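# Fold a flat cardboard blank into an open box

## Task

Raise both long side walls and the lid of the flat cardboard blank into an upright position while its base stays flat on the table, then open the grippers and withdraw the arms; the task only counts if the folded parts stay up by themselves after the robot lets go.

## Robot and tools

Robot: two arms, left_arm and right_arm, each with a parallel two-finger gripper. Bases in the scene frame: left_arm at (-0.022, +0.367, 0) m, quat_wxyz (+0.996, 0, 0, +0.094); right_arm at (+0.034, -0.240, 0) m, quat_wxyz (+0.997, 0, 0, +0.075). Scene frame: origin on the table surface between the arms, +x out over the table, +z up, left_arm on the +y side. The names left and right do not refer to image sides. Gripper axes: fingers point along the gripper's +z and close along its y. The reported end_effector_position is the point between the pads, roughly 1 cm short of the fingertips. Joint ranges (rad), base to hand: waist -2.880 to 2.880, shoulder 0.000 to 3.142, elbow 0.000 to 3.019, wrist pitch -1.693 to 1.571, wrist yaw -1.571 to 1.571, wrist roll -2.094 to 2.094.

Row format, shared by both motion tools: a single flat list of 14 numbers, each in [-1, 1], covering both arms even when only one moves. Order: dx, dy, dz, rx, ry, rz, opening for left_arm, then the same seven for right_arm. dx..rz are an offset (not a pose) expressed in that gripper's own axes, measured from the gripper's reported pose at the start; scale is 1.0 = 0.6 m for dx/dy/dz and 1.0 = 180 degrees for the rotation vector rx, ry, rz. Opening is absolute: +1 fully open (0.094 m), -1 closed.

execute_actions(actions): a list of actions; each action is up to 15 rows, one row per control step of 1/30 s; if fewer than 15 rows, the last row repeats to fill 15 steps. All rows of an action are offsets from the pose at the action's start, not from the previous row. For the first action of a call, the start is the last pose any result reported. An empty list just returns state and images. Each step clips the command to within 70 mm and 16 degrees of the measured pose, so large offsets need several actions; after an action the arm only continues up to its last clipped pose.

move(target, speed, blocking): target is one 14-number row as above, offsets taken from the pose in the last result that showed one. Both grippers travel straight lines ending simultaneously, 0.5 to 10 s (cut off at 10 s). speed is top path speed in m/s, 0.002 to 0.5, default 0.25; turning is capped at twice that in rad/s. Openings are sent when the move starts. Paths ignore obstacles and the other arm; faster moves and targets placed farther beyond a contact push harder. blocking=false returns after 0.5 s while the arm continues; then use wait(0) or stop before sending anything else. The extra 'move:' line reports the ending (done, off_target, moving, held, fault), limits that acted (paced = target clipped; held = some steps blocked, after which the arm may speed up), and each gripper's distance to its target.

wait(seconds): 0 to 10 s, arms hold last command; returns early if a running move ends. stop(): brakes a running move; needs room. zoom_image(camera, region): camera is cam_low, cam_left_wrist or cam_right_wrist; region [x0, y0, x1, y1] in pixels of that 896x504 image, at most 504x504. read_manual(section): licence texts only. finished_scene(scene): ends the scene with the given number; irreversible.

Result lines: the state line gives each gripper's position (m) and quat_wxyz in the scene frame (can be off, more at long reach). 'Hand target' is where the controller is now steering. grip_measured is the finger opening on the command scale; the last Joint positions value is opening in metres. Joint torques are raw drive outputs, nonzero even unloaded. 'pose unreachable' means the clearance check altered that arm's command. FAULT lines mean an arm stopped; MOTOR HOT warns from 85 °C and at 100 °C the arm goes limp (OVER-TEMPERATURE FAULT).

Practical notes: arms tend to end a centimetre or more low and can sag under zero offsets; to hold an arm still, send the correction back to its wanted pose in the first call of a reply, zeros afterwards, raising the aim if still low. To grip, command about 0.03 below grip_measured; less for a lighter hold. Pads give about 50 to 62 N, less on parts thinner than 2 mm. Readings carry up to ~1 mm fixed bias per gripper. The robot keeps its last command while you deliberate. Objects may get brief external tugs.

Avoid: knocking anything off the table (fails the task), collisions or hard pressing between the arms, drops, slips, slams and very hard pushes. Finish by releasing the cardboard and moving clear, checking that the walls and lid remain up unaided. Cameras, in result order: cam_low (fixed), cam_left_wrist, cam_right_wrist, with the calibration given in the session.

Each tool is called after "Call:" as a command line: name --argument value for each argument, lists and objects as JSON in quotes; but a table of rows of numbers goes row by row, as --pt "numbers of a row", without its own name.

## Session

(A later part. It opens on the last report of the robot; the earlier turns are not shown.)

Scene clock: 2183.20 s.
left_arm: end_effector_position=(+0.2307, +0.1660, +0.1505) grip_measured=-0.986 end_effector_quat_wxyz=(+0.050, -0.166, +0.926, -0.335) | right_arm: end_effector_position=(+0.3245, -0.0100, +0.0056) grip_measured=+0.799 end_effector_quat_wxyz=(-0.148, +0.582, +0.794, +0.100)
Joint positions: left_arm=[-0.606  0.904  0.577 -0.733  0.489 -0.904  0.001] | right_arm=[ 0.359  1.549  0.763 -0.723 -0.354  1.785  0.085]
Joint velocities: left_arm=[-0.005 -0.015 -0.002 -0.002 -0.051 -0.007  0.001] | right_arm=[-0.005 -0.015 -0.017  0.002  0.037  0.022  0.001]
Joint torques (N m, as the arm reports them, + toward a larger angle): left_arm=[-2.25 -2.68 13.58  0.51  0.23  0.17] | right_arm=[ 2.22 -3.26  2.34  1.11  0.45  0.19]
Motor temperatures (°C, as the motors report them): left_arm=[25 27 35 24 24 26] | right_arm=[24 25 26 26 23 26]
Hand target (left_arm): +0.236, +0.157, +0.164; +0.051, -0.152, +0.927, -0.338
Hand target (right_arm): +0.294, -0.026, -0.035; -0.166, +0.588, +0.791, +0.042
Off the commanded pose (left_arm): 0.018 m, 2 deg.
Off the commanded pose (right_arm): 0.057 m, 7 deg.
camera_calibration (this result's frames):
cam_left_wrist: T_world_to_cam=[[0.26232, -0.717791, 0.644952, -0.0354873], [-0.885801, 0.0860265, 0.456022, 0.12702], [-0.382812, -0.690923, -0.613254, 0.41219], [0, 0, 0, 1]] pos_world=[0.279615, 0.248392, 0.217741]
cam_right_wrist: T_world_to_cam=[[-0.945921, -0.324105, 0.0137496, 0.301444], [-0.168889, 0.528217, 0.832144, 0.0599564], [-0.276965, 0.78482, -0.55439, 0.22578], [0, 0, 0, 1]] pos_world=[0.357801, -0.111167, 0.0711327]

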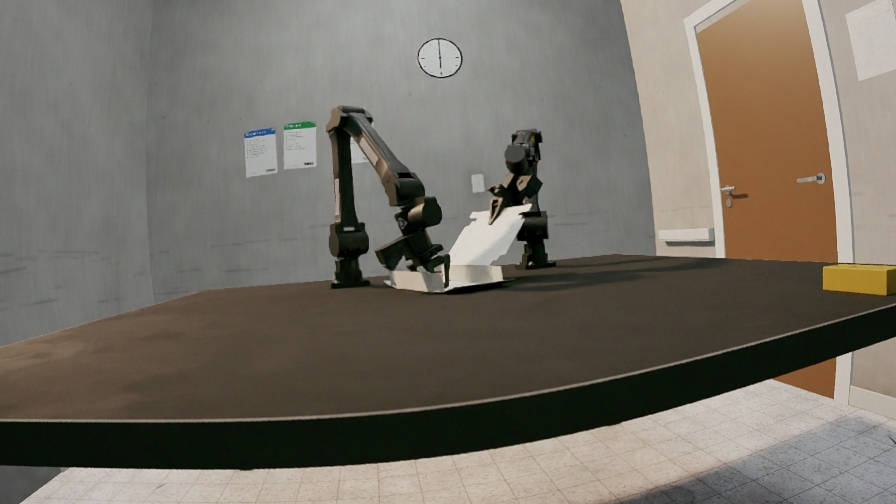

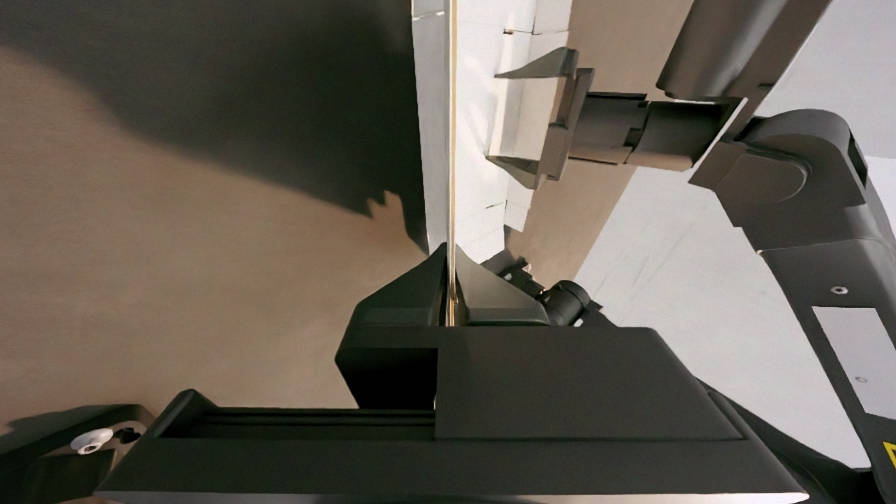

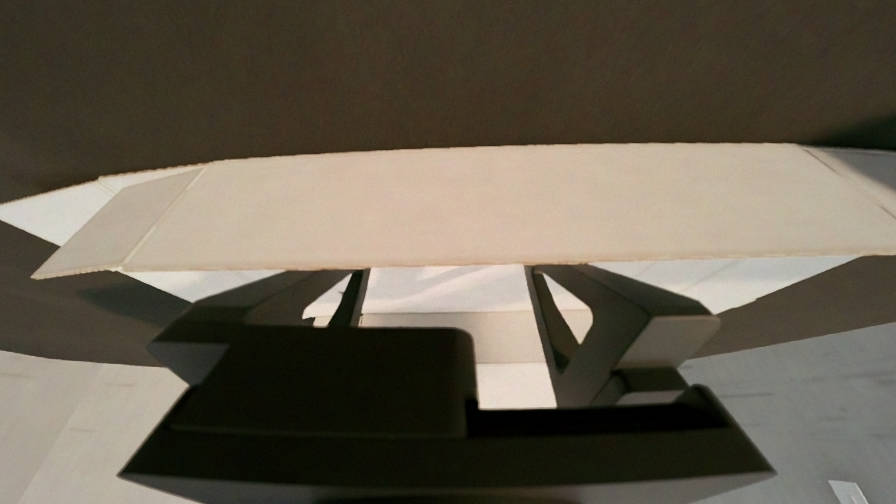

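Call:
execute_actions --actions '[[[-0.003,-0.0301,-0.0063,-0.004,0.007,0.008,-1,-0.034,-0.048,0.074,0.035,-0.011,0.011,0.8],[-0.003,-0.0342,-0.0058,-0.010,0.007,0.008,-1,-0.034,-0.048,0.074,0.035,-0.011,0.011,0.8],[-0.003,-0.0401,-0.0051,-0.018,0.007,0.008,-1,-0.034,-0.048,0.074,0.035,-0.011,0.011,0.8],[-0.003,-0.0467,-0.004,-0.028,0.007,0.008,-1,-0.034,-0.048,0.074,0.035,-0.011,0.011,0.8],[-0.003,-0.0542,-0.0026,-0.039,0.007,0.008,-1,-0.034,-0.048,0.074,0.035,-0.011,0.011,0.8],[-0.003,-0.0617,-0.0009,-0.050,0.007,0.008,-1,-0.034,-0.048,0.074,0.035,-0.011,0.011,0.8],[-0.003,-0.0692,0.0011,-0.061,0.007,0.008,-1,-0.034,-0.048,0.074,0.035,-0.011,0.011,0.8],[-0.002,-0.0766,0.0033,-0.072,0.007,0.008,-1,-0.034,-0.048,0.074,0.035,-0.011,0.011,0.8],[-0.002,-0.0841,0.0058,-0.083,0.007,0.008,-1,-0.034,-0.048,0.074,0.035,-0.011,0.011,0.8],[-0.002,-0.0916,0.0086,-0.094,0.007,0.008,-1,-0.034,-0.048,0.074,0.035,-0.011,0.011,0.8],[-0.002,-0.0982,0.0113,-0.104,0.007,0.008,-1,-0.034,-0.048,0.074,0.035,-0.011,0.011,0.8],[-0.002,-0.1041,0.0138,-0.112,0.007,0.008,-1,-0.034,-0.048,0.074,0.035,-0.011,0.011,0.8],[-0.002,-0.1082,0.0157,-0.118,0.007,0.008,-1,-0.034,-0.048,0.074,0.035,-0.011,0.011,0.8],[-0.002,-0.1107,0.0169,-0.122,0.007,0.008,-1,-0.034,-0.048,0.074,0.035,-0.011,0.011,0.8]]]'

Scene clock: 2207.17 s.
left_arm: end_effector_position=(+0.2475, +0.1234, +0.1757) grip_measured=-0.986 end_effector_quat_wxyz=(+0.021, -0.168, +0.971, -0.166) | right_arm: end_effector_position=(+0.3245, -0.0099, +0.0056) grip_measured=+0.799 end_effector_quat_wxyz=(-0.148, +0.582, +0.794, +0.100)
Joint positions: left_arm=[-0.828  1.142  0.893 -1.047  0.197 -1.011  0.001] | right_arm=[ 0.359  1.549  0.763 -0.723 -0.355  1.785  0.085]
Joint velocities: left_arm=[-0.249  0.484  0.505 -0.374 -0.154 -0.168 -0.   ] | right_arm=[ 0.024 -0.034  0.007 -0.012 -0.037  0.022 -0.001]
Joint torques (N m, as the arm reports them, + toward a larger angle): left_arm=[-1.62 -6.54 11.83  0.6  -0.23  0.41] | right_arm=[ 2.23 -3.14  2.36  1.19  0.34  0.17]
Motor temperatures (°C, as the motors report them): left_arm=[25 27 37 23 24 26] | right_arm=[24 25 26 26 23 26]
Hand target (left_arm): +0.251, +0.113, +0.186; +0.016, -0.158, +0.975, -0.156
Hand target (right_arm): +0.294, -0.025, -0.035; -0.167, +0.587, +0.791, +0.043
Off the commanded pose (left_arm): 0.015 m, 2 deg.
Off the commanded pose (right_arm): 0.057 m, 7 deg.
camera_calibration (this result's frames):
cam_left_wrist: T_world_to_cam=[[0.308116, -0.888818, 0.339217, -0.0232702], [-0.826252, -0.0732697, 0.558516, 0.120969], [-0.471564, -0.452366, -0.756963, 0.422455], [0, 0, 0, 1]] pos_world=[0.306336, 0.179285, 0.260113]
cam_right_wrist: T_world_to_cam=[[-0.945905, -0.324161, 0.0135097, 0.301503], [-0.168883, 0.527501, 0.832599, 0.0598259], [-0.277023, 0.785279, -0.553711, 0.225714], [0, 0, 0, 1]] pos_world=[0.357824, -0.111071, 0.0710963]

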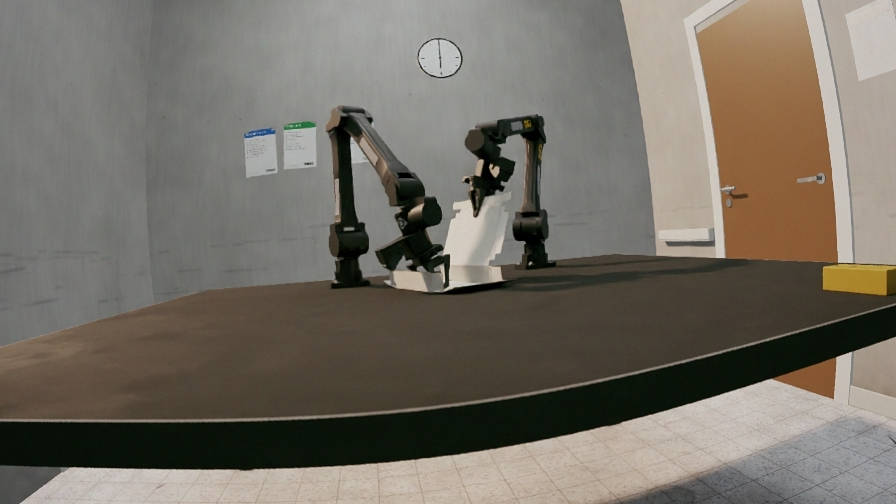

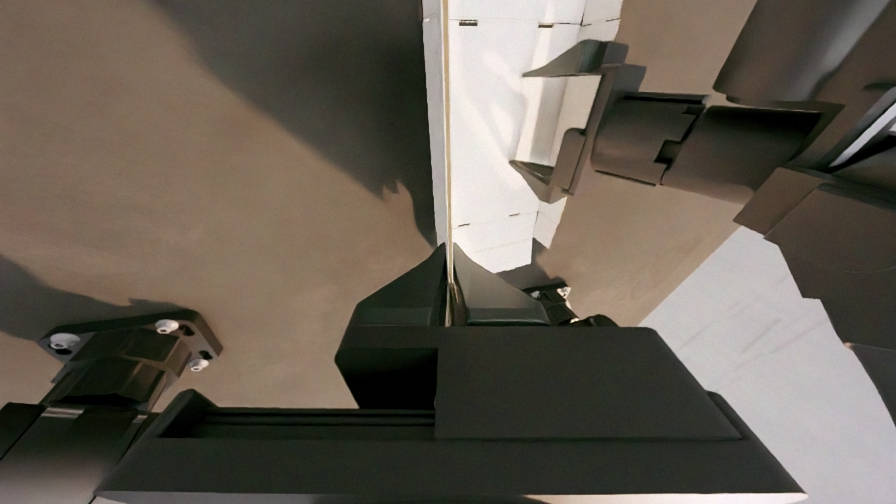

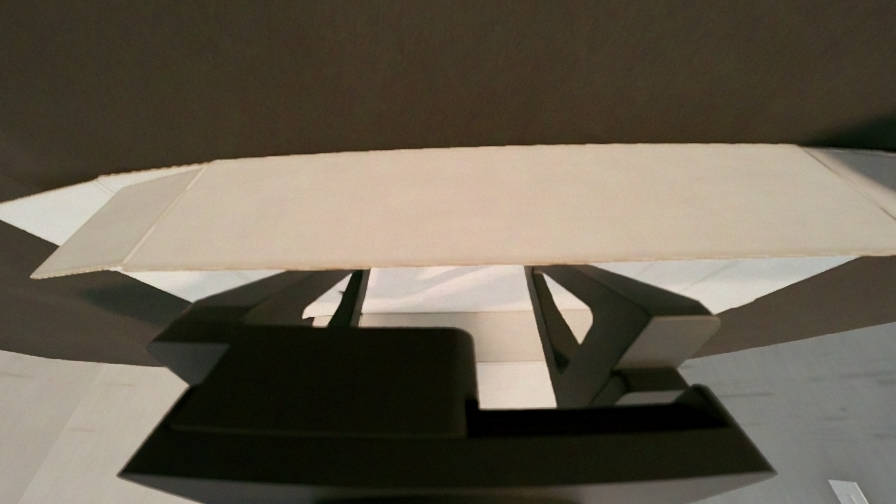

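Call:
execute_actions --actions '[]'

Call:
zoom_image --camera "cam_low" --region '[400, 140, 560, 300]'

Scene clock: 2208.50 s.
left_arm: end_effector_position=(+0.2486, +0.1202, +0.1757) grip_measured=-0.986 end_effector_quat_wxyz=(+0.015, -0.172, +0.973, -0.155) | right_arm: end_effector_position=(+0.3245, -0.0099, +0.0056) grip_measured=+0.799 end_effector_quat_wxyz=(-0.148, +0.582, +0.794, +0.100)
Joint positions: left_arm=[-0.838  1.165  0.915 -1.069  0.187 -1.025  0.001] | right_arm=[ 0.359  1.549  0.763 -0.723 -0.355  1.785  0.085]
Joint velocities: left_arm=[-0.005 -0.005 -0.017 -0.002 -0.037 -0.066  0.002] | right_arm=[-0.005  0.005  0.007 -0.007 -0.037 -0.022  0.001]
Joint torques (N m, as the arm reports them, + toward a larger angle): left_arm=[-1.88 -6.3  12.68  0.14 -0.09  0.22] | right_arm=[ 2.26 -3.17  2.35  1.18  0.34  0.17]
Motor temperatures (°C, as the motors report them): left_arm=[25 27 37 23 24 26] | right_arm=[24 25 26 26 23 26]
Hand target (left_arm): +0.251, +0.113, +0.186; +0.016, -0.158, +0.975, -0.156
Hand target (right_arm): +0.294, -0.025, -0.035; -0.167, +0.587, +0.791, +0.043
Off the commanded pose (left_arm): 0.013 m, 2 deg.
Off the commanded pose (right_arm): 0.057 m, 7 deg.
camera_calibration (this result's frames):
cam_left_wrist: T_world_to_cam=[[0.318656, -0.893654, 0.315976, -0.0243768], [-0.816353, -0.0893399, 0.570602, 0.118911], [-0.481692, -0.439773, -0.758006, 0.422693], [0, 0, 0, 1]] pos_world=[0.308449, 0.174728, 0.260255]
cam_right_wrist: T_world_to_cam=[[-0.945905, -0.324161, 0.0135097, 0.301503], [-0.168883, 0.527501, 0.832599, 0.0598259], [-0.277023, 0.785279, -0.553711, 0.225714], [0, 0, 0, 1]] pos_world=[0.357824, -0.111071, 0.0710963]

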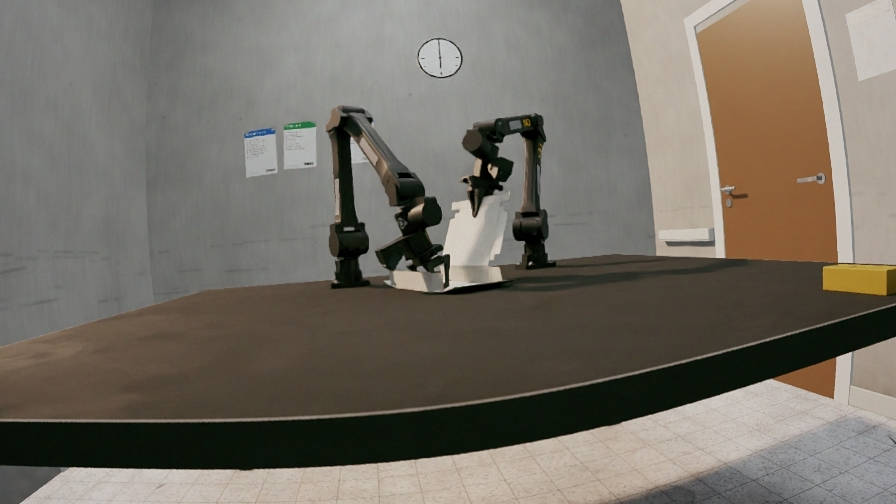

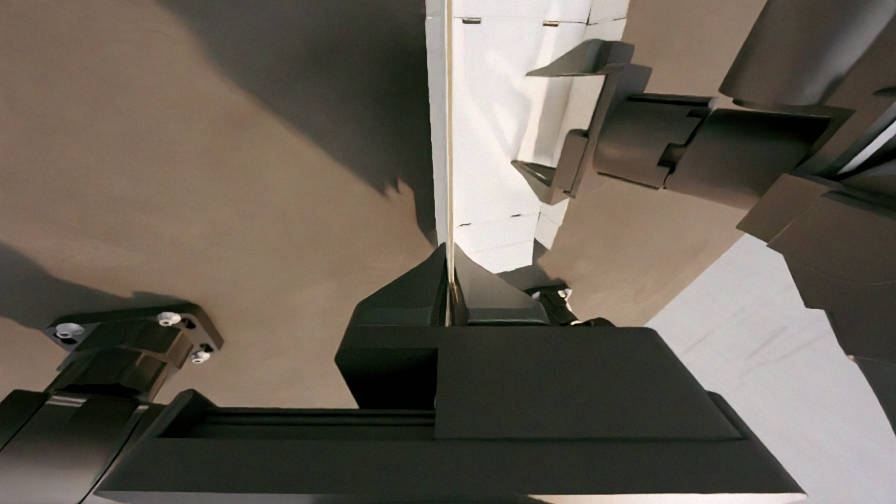

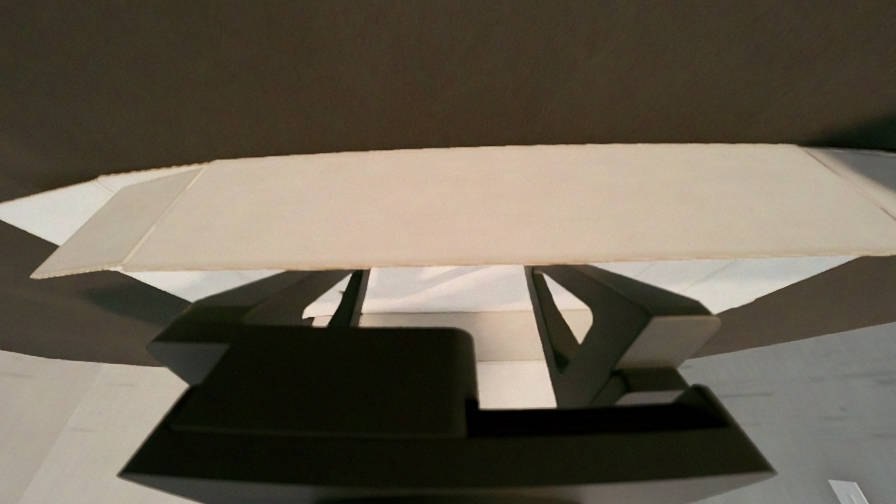

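Region (400, 140, 560, 300) of cam_low's 896x504 image, scaled by 3.150, with more detail than that image has.

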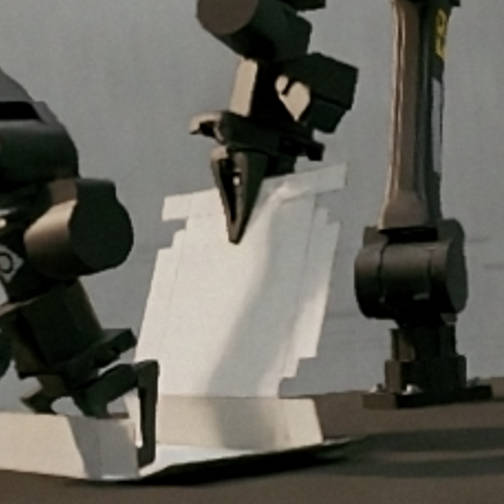

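Call:
execute_actions --actions '[[[0,-0.0187,-0.012,-0.002,0.003,0.009,-0.95,-0.034,-0.048,0.074,0.035,-0.011,0.011,0.8],[0,-0.0215,-0.012,-0.006,0.003,0.009,-0.89,-0.034,-0.048,0.074,0.035,-0.011,0.011,0.8],[0,-0.0254,-0.012,-0.012,0.003,0.009,-0.81,-0.034,-0.048,0.074,0.035,-0.011,0.011,0.8],[0.001,-0.0298,-0.012,-0.018,0.003,0.009,-0.71,-0.034,-0.048,0.074,0.035,-0.011,0.011,0.8],[0.001,-0.0349,-0.0115,-0.025,0.003,0.009,-0.6,-0.034,-0.048,0.074,0.035,-0.011,0.011,0.8],[0.001,-0.0399,-0.011,-0.032,0.003,0.009,-0.47,-0.034,-0.048,0.074,0.035,-0.011,0.011,0.8],[0.001,-0.0449,-0.0105,-0.039,0.003,0.009,-0.33,-0.034,-0.048,0.074,0.035,-0.011,0.011,0.8],[0.002,-0.0499,-0.01,-0.046,0.003,0.009,-0.18,-0.034,-0.048,0.074,0.035,-0.011,0.011,0.8],[0.002,-0.0549,-0.0095,-0.053,0.003,0.009,-0.03,-0.034,-0.048,0.074,0.035,-0.011,0.011,0.8],[0.002,-0.06,-0.0087,-0.060,0.003,0.009,0.12,-0.034,-0.048,0.074,0.035,-0.011,0.011,0.8],[0.003,-0.0644,-0.008,-0.066,0.003,0.009,0.27,-0.034,-0.048,0.074,0.035,-0.011,0.011,0.8],[0.003,-0.0683,-0.0073,-0.072,0.003,0.009,0.42,-0.034,-0.048,0.074,0.035,-0.011,0.011,0.8],[0.003,-0.0711,-0.0067,-0.076,0.003,0.009,0.56,-0.034,-0.048,0.074,0.035,-0.011,0.011,0.8],[0.003,-0.0728,-0.0063,-0.078,0.003,0.009,0.69,-0.034,-0.048,0.074,0.035,-0.011,0.011,0.8],[0.003,-0.0728,-0.0063,-0.078,0.003,0.009,0.8,-0.034,-0.048,0.074,0.035,-0.011,0.011,0.8]]]'

Scene clock: 2228.73 s.
left_arm: end_effector_position=(+0.2501, +0.0964, +0.1737) grip_measured=+0.741 end_effector_quat_wxyz=(-0.014, -0.150, +0.988, -0.031) | right_arm: end_effector_position=(+0.3245, -0.0098, +0.0057) grip_measured=+0.799 end_effector_quat_wxyz=(-0.149, +0.582, +0.793, +0.101)
Joint positions: left_arm=[-0.942  1.354  1.1   -1.286  0.06  -1.057  0.082] | right_arm=[ 0.359  1.549  0.763 -0.723 -0.356  1.785  0.085]
Joint velocities: left_arm=[-0.142  0.317  0.325 -0.242 -0.022 -0.051  0.116] | right_arm=[-0.015  0.005  0.012  0.002 -0.007 -0.066  0.   ]
Joint torques (N m, as the arm reports them, + toward a larger angle): left_arm=[-1.43 -9.41 13.37  0.28 -0.42 -0.13] | right_arm=[ 2.23 -3.17  2.36  1.2   0.31  0.17]
Motor temperatures (°C, as the motors report them): left_arm=[25 27 37 23 24 26] | right_arm=[24 25 26 26 23 26]
Hand target (left_arm): +0.260, +0.083, +0.193; -0.006, -0.158, +0.987, -0.037
Hand target (right_arm): +0.294, -0.025, -0.035; -0.168, +0.587, +0.791, +0.044
Off the commanded pose (left_arm): 0.026 m, 1 deg.
Off the commanded pose (right_arm): 0.057 m, 7 deg.
camera_calibration (this result's frames):
cam_left_wrist: T_world_to_cam=[[0.286569, -0.955707, 0.0670951, 0.011753], [-0.768735, -0.187579, 0.611442, 0.109673], [-0.571774, -0.226799, -0.78844, 0.418723], [0, 0, 0, 1]] pos_world=[0.320356, 0.126771, 0.262291]
cam_right_wrist: T_world_to_cam=[[-0.945895, -0.324188, 0.0135774, 0.301486], [-0.168741, 0.52722, 0.832806, 0.0597237], [-0.277144, 0.785456, -0.553399, 0.225716], [0, 0, 0, 1]] pos_world=[0.357808, -0.111039, 0.0710792]

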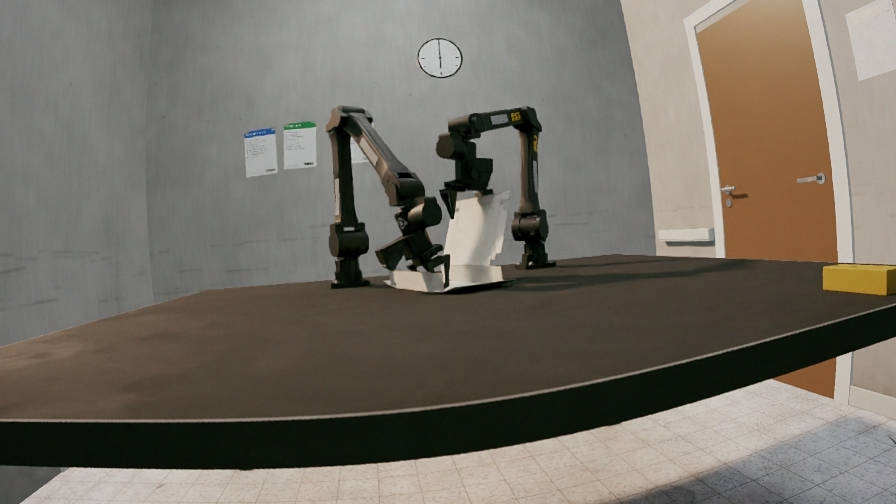

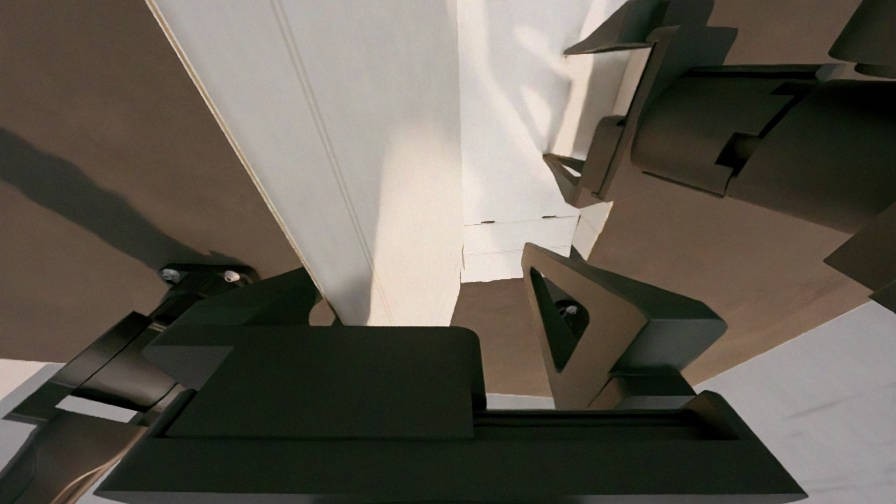

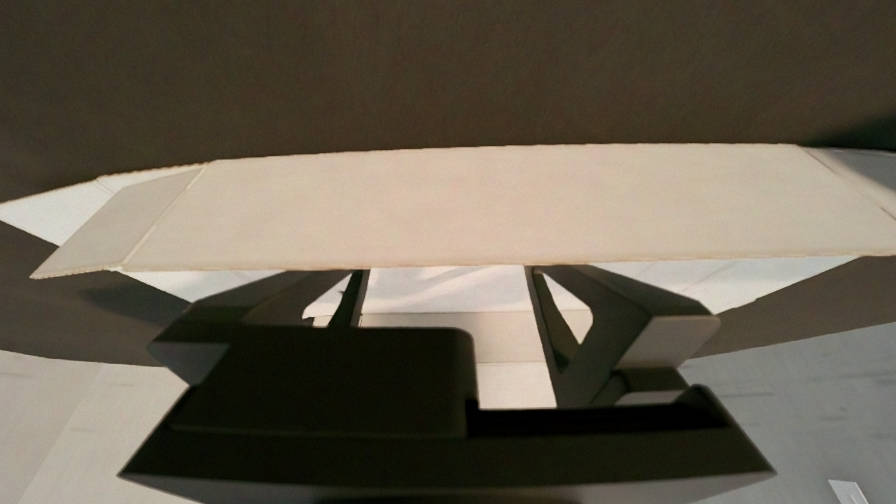

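Call:
execute_actions --actions '[]'

Call:
zoom_image --camera "cam_low" --region '[400, 140, 560, 300]'

Scene clock: 2230.73 s.
left_arm: end_effector_position=(+0.2492, +0.0953, +0.1730) grip_measured=+0.798 end_effector_quat_wxyz=(-0.020, -0.155, +0.987, -0.022) | right_arm: end_effector_position=(+0.3245, -0.0098, +0.0057) grip_measured=+0.799 end_effector_quat_wxyz=(-0.149, +0.582, +0.793, +0.101)
Joint positions: left_arm=[-0.947  1.368  1.113 -1.305  0.058 -1.071  0.084] | right_arm=[ 0.359  1.549  0.763 -0.723 -0.356  1.785  0.085]
Joint velocities: left_arm=[-0.005 -0.015  0.002  0.002 -0.007 -0.051  0.   ] | right_arm=[-0.005 -0.005 -0.012  0.017 -0.037 -0.007 -0.   ]
Joint torques (N m, as the arm reports them, + toward a larger angle): left_arm=[-1.69 -9.51 14.21  0.13 -0.38 -0.14] | right_arm=[ 2.25 -3.1   2.35  1.19  0.31  0.17]
Motor temperatures (°C, as the motors report them): left_arm=[25 27 38 23 24 26] | right_arm=[24 25 26 26 23 26]
Hand target (left_arm): +0.260, +0.083, +0.193; -0.006, -0.158, +0.987, -0.037
Hand target (right_arm): +0.294, -0.025, -0.035; -0.168, +0.587, +0.791, +0.044
Off the commanded pose (left_arm): 0.027 m, 2 deg.
Off the commanded pose (right_arm): 0.057 m, 7 deg.
camera_calibration (this result's frames):
cam_left_wrist: T_world_to_cam=[[0.296528, -0.953884, 0.0466513, 0.0118777], [-0.757918, -0.205327, 0.619194, 0.106809], [-0.581061, -0.218966, -0.783851, 0.418196], [0, 0, 0, 1]] pos_world=[0.320428, 0.124832, 0.261114]
cam_right_wrist: T_world_to_cam=[[-0.945895, -0.324188, 0.0135774, 0.301486], [-0.168741, 0.52722, 0.832806, 0.0597237], [-0.277144, 0.785456, -0.553399, 0.225716], [0, 0, 0, 1]] pos_world=[0.357808, -0.111039, 0.0710792]

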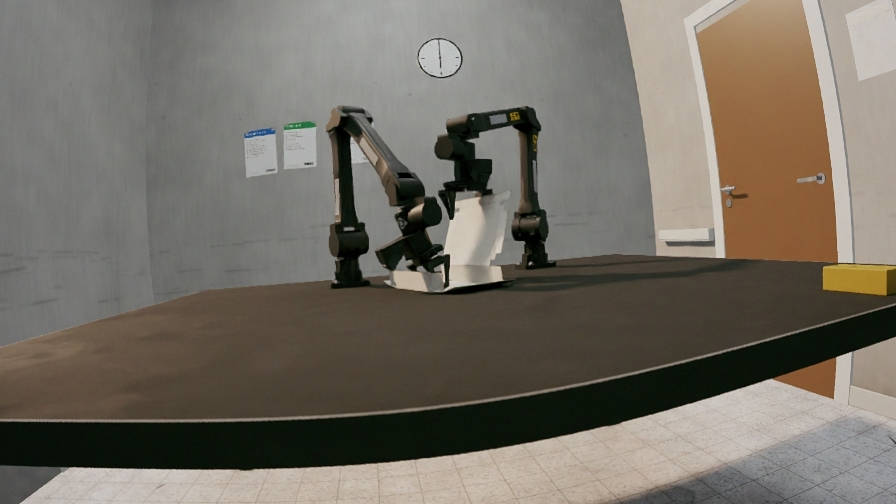

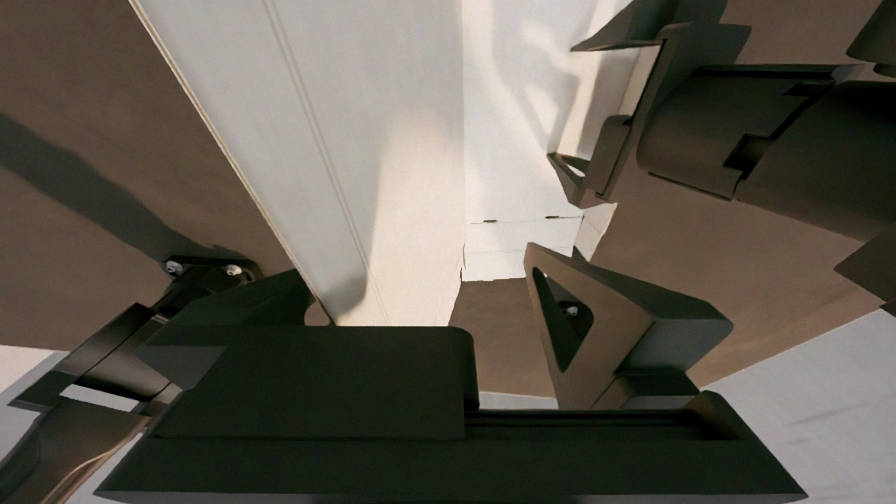

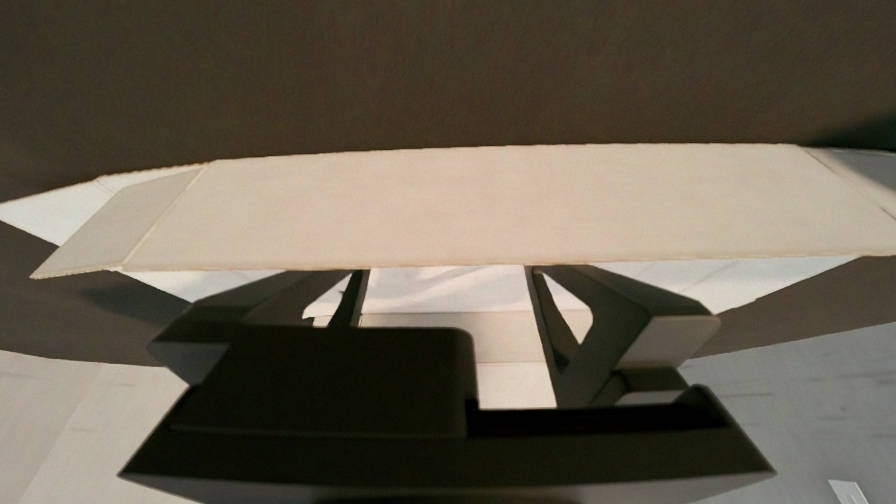

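Region (400, 140, 560, 300) of cam_low's 896x504 image, scaled by 3.150, with more detail than that image has.

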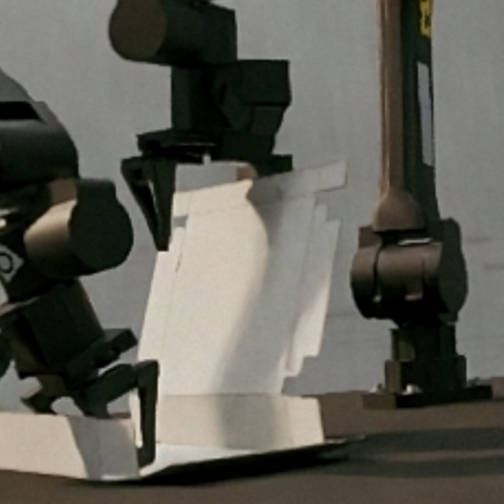

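Call:
execute_actions --actions '[[[-0.009,-0.0238,-0.032,0.008,-0.01,0,0.85,-0.034,-0.048,0.074,0.035,-0.011,0.011,0.8],[-0.009,-0.0202,-0.031,0.012,-0.01,0,0.9,-0.034,-0.048,0.074,0.035,-0.011,0.011,0.8],[-0.009,-0.0151,-0.029,0.018,-0.011,0,0.9,-0.034,-0.048,0.074,0.035,-0.011,0.011,0.8],[-0.009,-0.0093,-0.027,0.025,-0.011,0,0.9,-0.034,-0.048,0.074,0.035,-0.011,0.011,0.8],[-0.01,-0.0028,-0.025,0.033,-0.012,0,0.9,-0.034,-0.048,0.074,0.035,-0.011,0.011,0.8],[-0.01,0.0037,-0.0225,0.041,-0.012,0,0.9,-0.034,-0.048,0.074,0.035,-0.011,0.011,0.8],[-0.01,0.0103,-0.02,0.049,-0.012,0.001,0.9,-0.034,-0.048,0.074,0.035,-0.011,0.011,0.8],[-0.01,0.0168,-0.018,0.057,-0.013,0.001,0.9,-0.034,-0.048,0.074,0.035,-0.011,0.011,0.8],[-0.01,0.0233,-0.0155,0.065,-0.013,0.001,0.9,-0.034,-0.048,0.074,0.035,-0.011,0.011,0.8],[-0.011,0.0298,-0.013,0.073,-0.014,0.001,0.9,-0.034,-0.048,0.074,0.035,-0.011,0.011,0.8],[-0.011,0.0356,-0.011,0.080,-0.014,0.001,0.9,-0.034,-0.048,0.074,0.035,-0.011,0.011,0.8],[-0.011,0.0407,-0.0093,0.087,-0.014,0.001,0.9,-0.034,-0.048,0.074,0.035,-0.011,0.011,0.8],[-0.011,0.0443,-0.008,0.091,-0.015,0.0015,0.9,-0.034,-0.048,0.074,0.035,-0.011,0.011,0.8],[-0.011,0.0465,-0.0073,0.0937,-0.015,0.0015,0.9,-0.034,-0.048,0.074,0.035,-0.011,0.011,0.8]]]'

Scene clock: 2287.07 s.
left_arm: end_effector_position=(+0.2411, +0.1225, +0.1703) grip_measured=+0.898 end_effector_quat_wxyz=(+0.008, -0.167, +0.976, -0.141) | right_arm: end_effector_position=(+0.3245, -0.0098, +0.0057) grip_measured=+0.799 end_effector_quat_wxyz=(-0.149, +0.582, +0.793, +0.101)
Joint positions: left_arm=[-0.85   1.167  0.908 -1.089  0.178 -1.023  0.089] | right_arm=[ 0.359  1.549  0.763 -0.723 -0.356  1.785  0.085]
Joint velocities: left_arm=[ 0.288 -0.454 -0.295  0.222  0.11   0.095 -0.   ] | right_arm=[ 0.005  0.005  0.012 -0.007 -0.051  0.007 -0.   ]
Joint torques (N m, as the arm reports them, + toward a larger angle): left_arm=[-0.95 -7.13  9.96  1.79  0.22  0.17] | right_arm=[ 2.24 -3.14  2.35  1.2   0.3   0.17]
Motor temperatures (°C, as the motors report them): left_arm=[25 28 39 23 23 26] | right_arm=[24 25 26 26 23 26]
Hand target (left_arm): +0.247, +0.124, +0.176; +0.024, -0.156, +0.974, -0.161
Hand target (right_arm): +0.294, -0.024, -0.035; -0.168, +0.587, +0.791, +0.044
Off the commanded pose (left_arm): 0.008 m, 4 deg.
Off the commanded pose (right_arm): 0.057 m, 7 deg.
camera_calibration (this result's frames):
cam_left_wrist: T_world_to_cam=[[0.313261, -0.905064, 0.287623, -0.0107252], [-0.807365, -0.0943437, 0.582461, 0.112552], [-0.500029, -0.414679, -0.760271, 0.417752], [0, 0, 0, 1]] pos_world=[0.303119, 0.174145, 0.255133]
cam_right_wrist: T_world_to_cam=[[-0.945895, -0.324188, 0.0135774, 0.301486], [-0.168741, 0.52722, 0.832806, 0.0597237], [-0.277144, 0.785456, -0.553399, 0.225716], [0, 0, 0, 1]] pos_world=[0.357808, -0.111039, 0.0710792]

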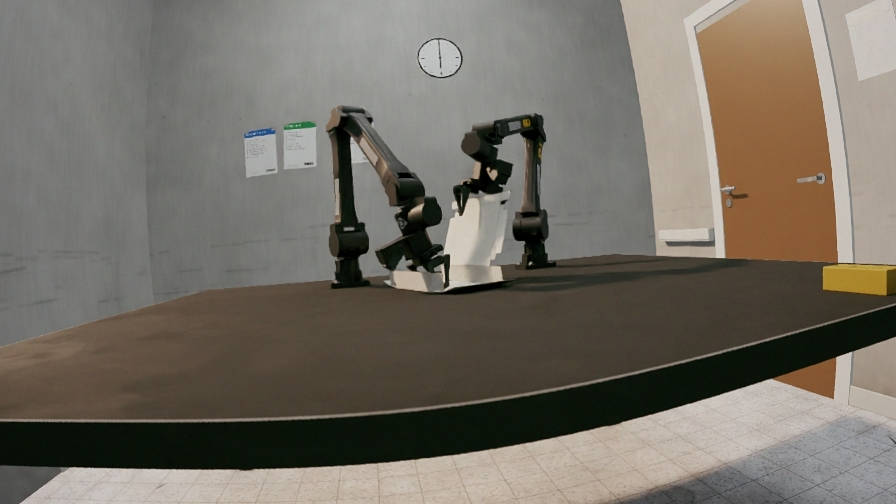

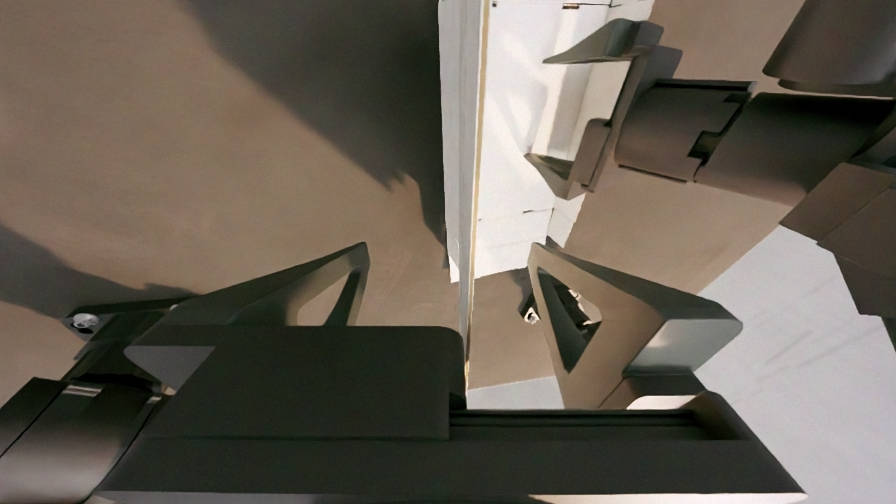

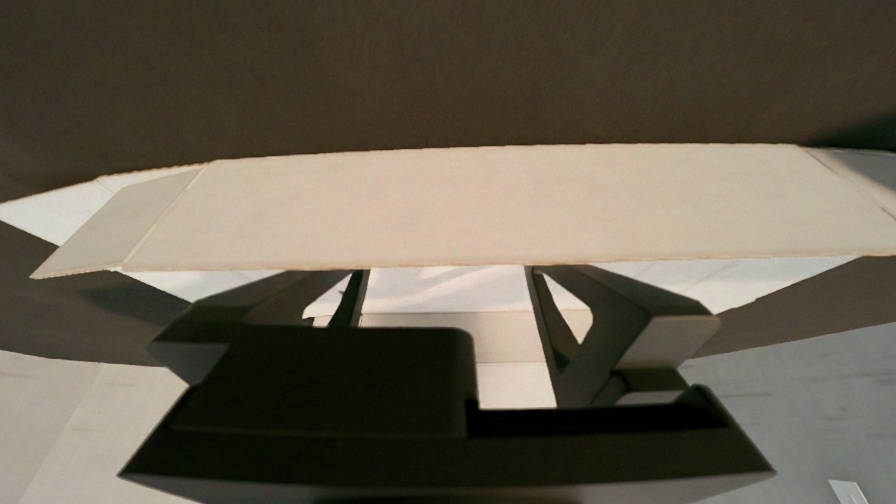

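Call:
execute_actions --actions '[]'

Call:
zoom_image --camera "cam_low" --region '[400, 140, 560, 300]'

Scene clock: 2289.97 s.
left_arm: end_effector_position=(+0.2446, +0.1249, +0.1747) grip_measured=+0.898 end_effector_quat_wxyz=(+0.019, -0.161, +0.975, -0.154) | right_arm: end_effector_position=(+0.3245, -0.0098, +0.0057) grip_measured=+0.799 end_effector_quat_wxyz=(-0.149, +0.582, +0.793, +0.101)
Joint positions: left_arm=[-0.836  1.146  0.898 -1.068  0.183 -1.001  0.089] | right_arm=[ 0.359  1.549  0.763 -0.723 -0.356  1.785  0.085]
Joint velocities: left_arm=[-0.015 -0.015  0.007  0.012 -0.007  0.037  0.001] | right_arm=[-0.015 -0.005 -0.012  0.002 -0.125 -0.037  0.   ]
Joint torques (N m, as the arm reports them, + toward a larger angle): left_arm=[-0.71 -7.06  9.39  1.7   0.11  0.16] | right_arm=[ 2.25 -3.15  2.34  1.2   0.3   0.17]
Motor temperatures (°C, as the motors report them): left_arm=[25 28 39 23 23 26] | right_arm=[24 25 26 26 23 26]
Hand target (left_arm): +0.247, +0.124, +0.175; +0.024, -0.156, +0.974, -0.161
Hand target (right_arm): +0.294, -0.024, -0.035; -0.168, +0.587, +0.791, +0.044
Off the commanded pose (left_arm): 0.003 m, 1 deg.
Off the commanded pose (right_arm): 0.057 m, 7 deg.
camera_calibration (this result's frames):
cam_left_wrist: T_world_to_cam=[[0.297079, -0.900877, 0.316488, -0.0125085], [-0.82448, -0.0748278, 0.560922, 0.118566], [-0.48164, -0.427577, -0.764985, 0.421736], [0, 0, 0, 1]] pos_world=[0.304596, 0.177928, 0.260074]
cam_right_wrist: T_world_to_cam=[[-0.945895, -0.324188, 0.0135774, 0.301486], [-0.168741, 0.52722, 0.832806, 0.0597237], [-0.277144, 0.785456, -0.553399, 0.225716], [0, 0, 0, 1]] pos_world=[0.357808, -0.111039, 0.0710792]

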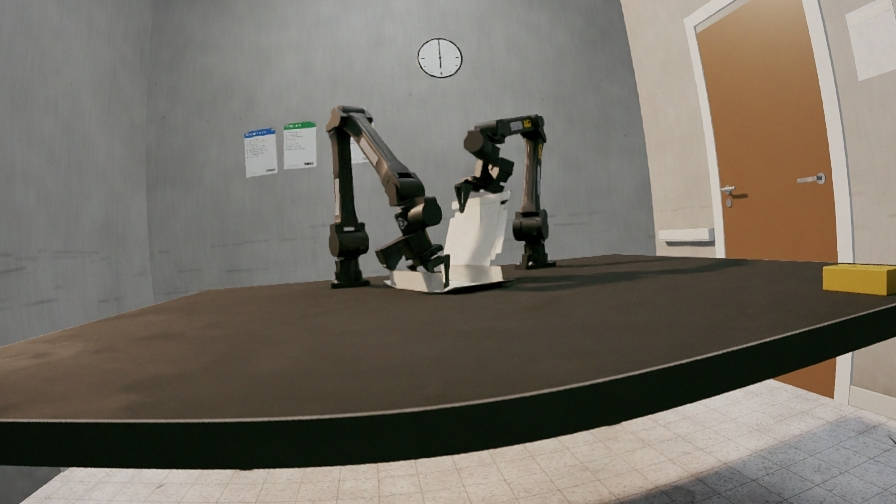

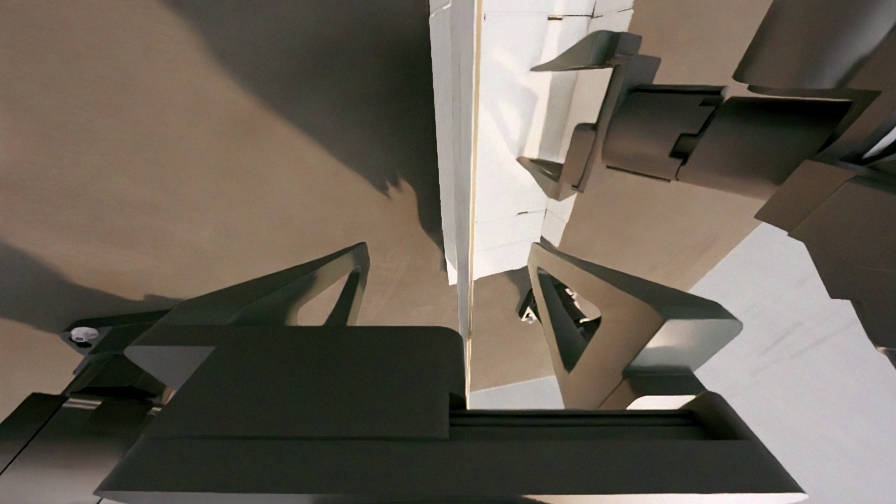

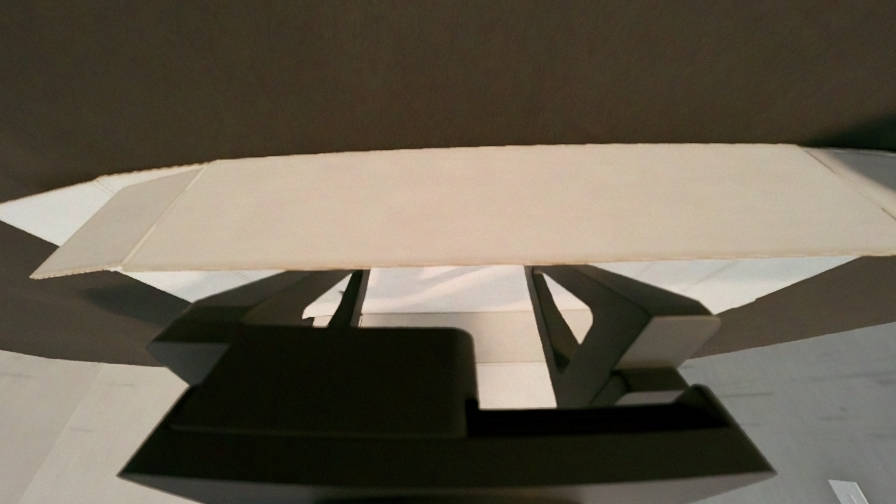

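Region (400, 140, 560, 300) of cam_low's 896x504 image, scaled by 3.150, with more detail than that image has.

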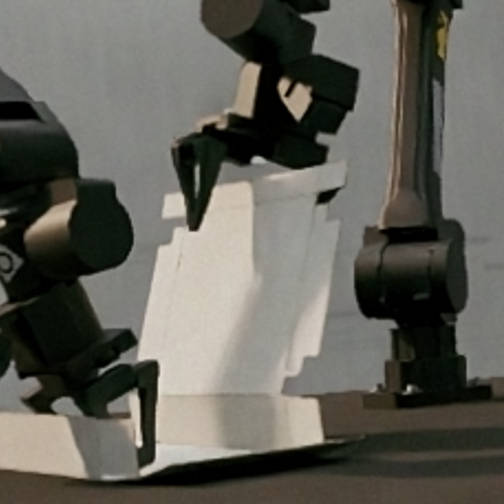

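Call:
execute_actions --actions '[[[-0.004,-0.0036,-0.0011,0,-0.003,0.003,0.7,-0.034,-0.048,0.074,0.035,-0.011,0.011,0.8],[-0.0045,-0.0096,-0.0029,-0.006,-0.004,0.003,0.45,-0.034,-0.048,0.074,0.035,-0.011,0.011,0.8],[-0.005,-0.018,-0.0052,-0.014,-0.004,0.003,0.2,-0.034,-0.048,0.074,0.035,-0.011,0.011,0.8],[-0.0055,-0.0275,-0.0076,-0.023,-0.005,0.004,-0.05,-0.034,-0.048,0.074,0.035,-0.011,0.011,0.8],[-0.006,-0.0383,-0.0101,-0.034,-0.006,0.004,-0.28,-0.034,-0.048,0.074,0.035,-0.011,0.011,0.8],[-0.0065,-0.0491,-0.0123,-0.045,-0.007,0.004,-0.47,-0.034,-0.048,0.074,0.035,-0.011,0.011,0.8],[-0.007,-0.0599,-0.0143,-0.055,-0.008,0.004,-0.6,-0.034,-0.048,0.074,0.035,-0.011,0.011,0.8],[-0.0075,-0.0706,-0.016,-0.066,-0.009,0.004,-0.68,-0.034,-0.048,0.074,0.035,-0.011,0.011,0.8],[-0.008,-0.0814,-0.0168,-0.077,-0.009,0.005,-0.73,-0.034,-0.048,0.074,0.035,-0.011,0.011,0.8],[-0.0086,-0.0922,-0.0146,-0.087,-0.010,0.005,-0.76,-0.034,-0.048,0.074,0.035,-0.011,0.011,0.8],[-0.009,-0.1017,-0.0124,-0.097,-0.011,0.005,-0.78,-0.034,-0.048,0.074,0.035,-0.011,0.011,0.8],[-0.0095,-0.1101,-0.0103,-0.105,-0.012,0.005,-0.8,-0.034,-0.048,0.074,0.035,-0.011,0.011,0.8],[-0.01,-0.1161,-0.0087,-0.111,-0.012,0.005,-0.8,-0.034,-0.048,0.074,0.035,-0.011,0.011,0.8],[-0.01,-0.1197,-0.0077,-0.1144,-0.0124,0.0054,-0.8,-0.034,-0.048,0.074,0.035,-0.011,0.011,0.8]]]'

Scene clock: 2328.27 s.
left_arm: end_effector_position=(+0.2629, +0.0762, +0.1860) grip_measured=-0.798 end_effector_quat_wxyz=(+0.013, -0.139, +0.990, +0.019) | right_arm: end_effector_position=(+0.3245, -0.0098, +0.0057) grip_measured=+0.799 end_effector_quat_wxyz=(-0.149, +0.582, +0.793, +0.101)
Joint positions: left_arm=[-1.     1.437  1.218 -1.367 -0.043 -1.091  0.009] | right_arm=[ 0.359  1.549  0.763 -0.723 -0.356  1.785  0.085]
Joint velocities: left_arm=[-0.239  0.63   0.642 -0.422 -0.051 -0.242 -0.   ] | right_arm=[-0.005 -0.005  0.017 -0.012 -0.007 -0.081  0.   ]
Joint torques (N m, as the arm reports them, + toward a larger angle): left_arm=[ -0.28 -11.31  12.19   0.15  -0.48  -0.14] | right_arm=[ 2.27 -3.14  2.35  1.2   0.3   0.17]
Motor temperatures (°C, as the motors report them): left_arm=[25 27 37 24 23 26] | right_arm=[24 25 26 26 23 26]
Hand target (left_arm): +0.271, +0.064, +0.202; +0.016, -0.155, +0.987, +0.022
Hand target (right_arm): +0.294, -0.024, -0.035; -0.168, +0.587, +0.791, +0.044
Off the commanded pose (left_arm): 0.022 m, 2 deg.
Off the commanded pose (right_arm): 0.057 m, 7 deg.
camera_calibration (this result's frames):
cam_left_wrist: T_world_to_cam=[[0.26422, -0.964145, -0.024743, 0.0115519], [-0.796011, -0.232486, 0.558853, 0.128604], [-0.544567, -0.127964, -0.828898, 0.424011], [0, 0, 0, 1]] pos_world=[0.330221, 0.0952946, 0.279877]
cam_right_wrist: T_world_to_cam=[[-0.945895, -0.324188, 0.0135774, 0.301486], [-0.168741, 0.52722, 0.832806, 0.0597237], [-0.277144, 0.785456, -0.553399, 0.225716], [0, 0, 0, 1]] pos_world=[0.357808, -0.111039, 0.0710792]

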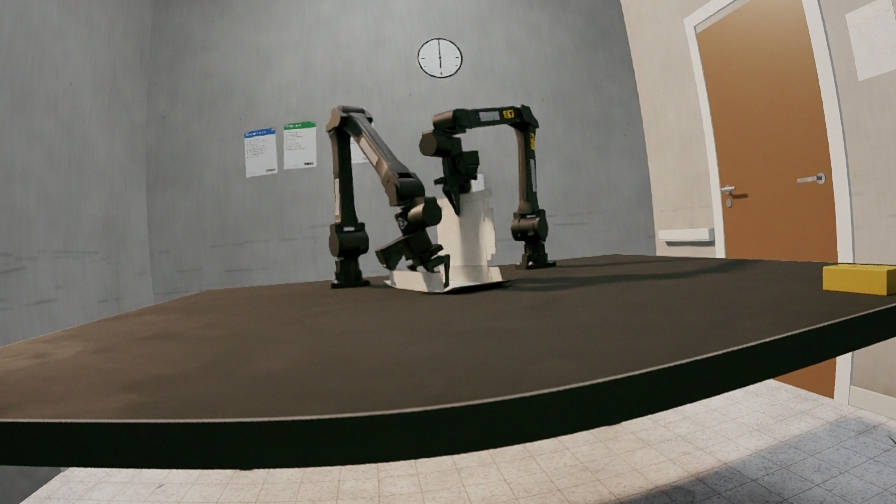

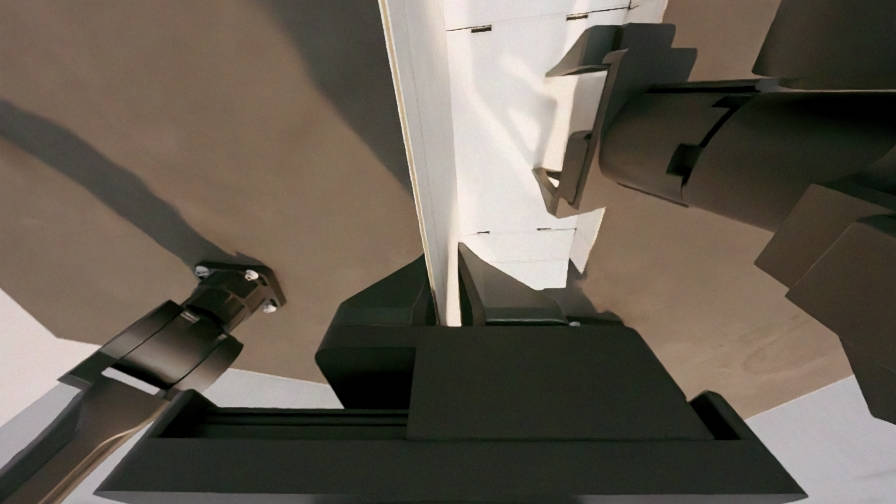

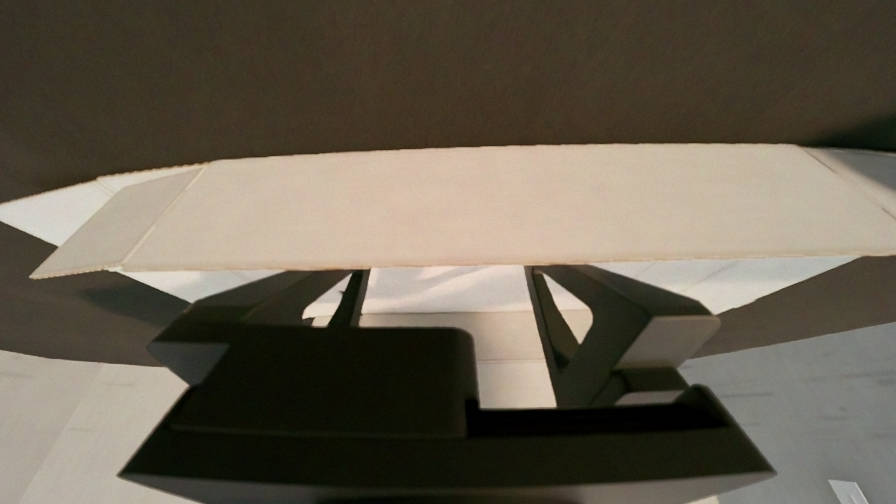

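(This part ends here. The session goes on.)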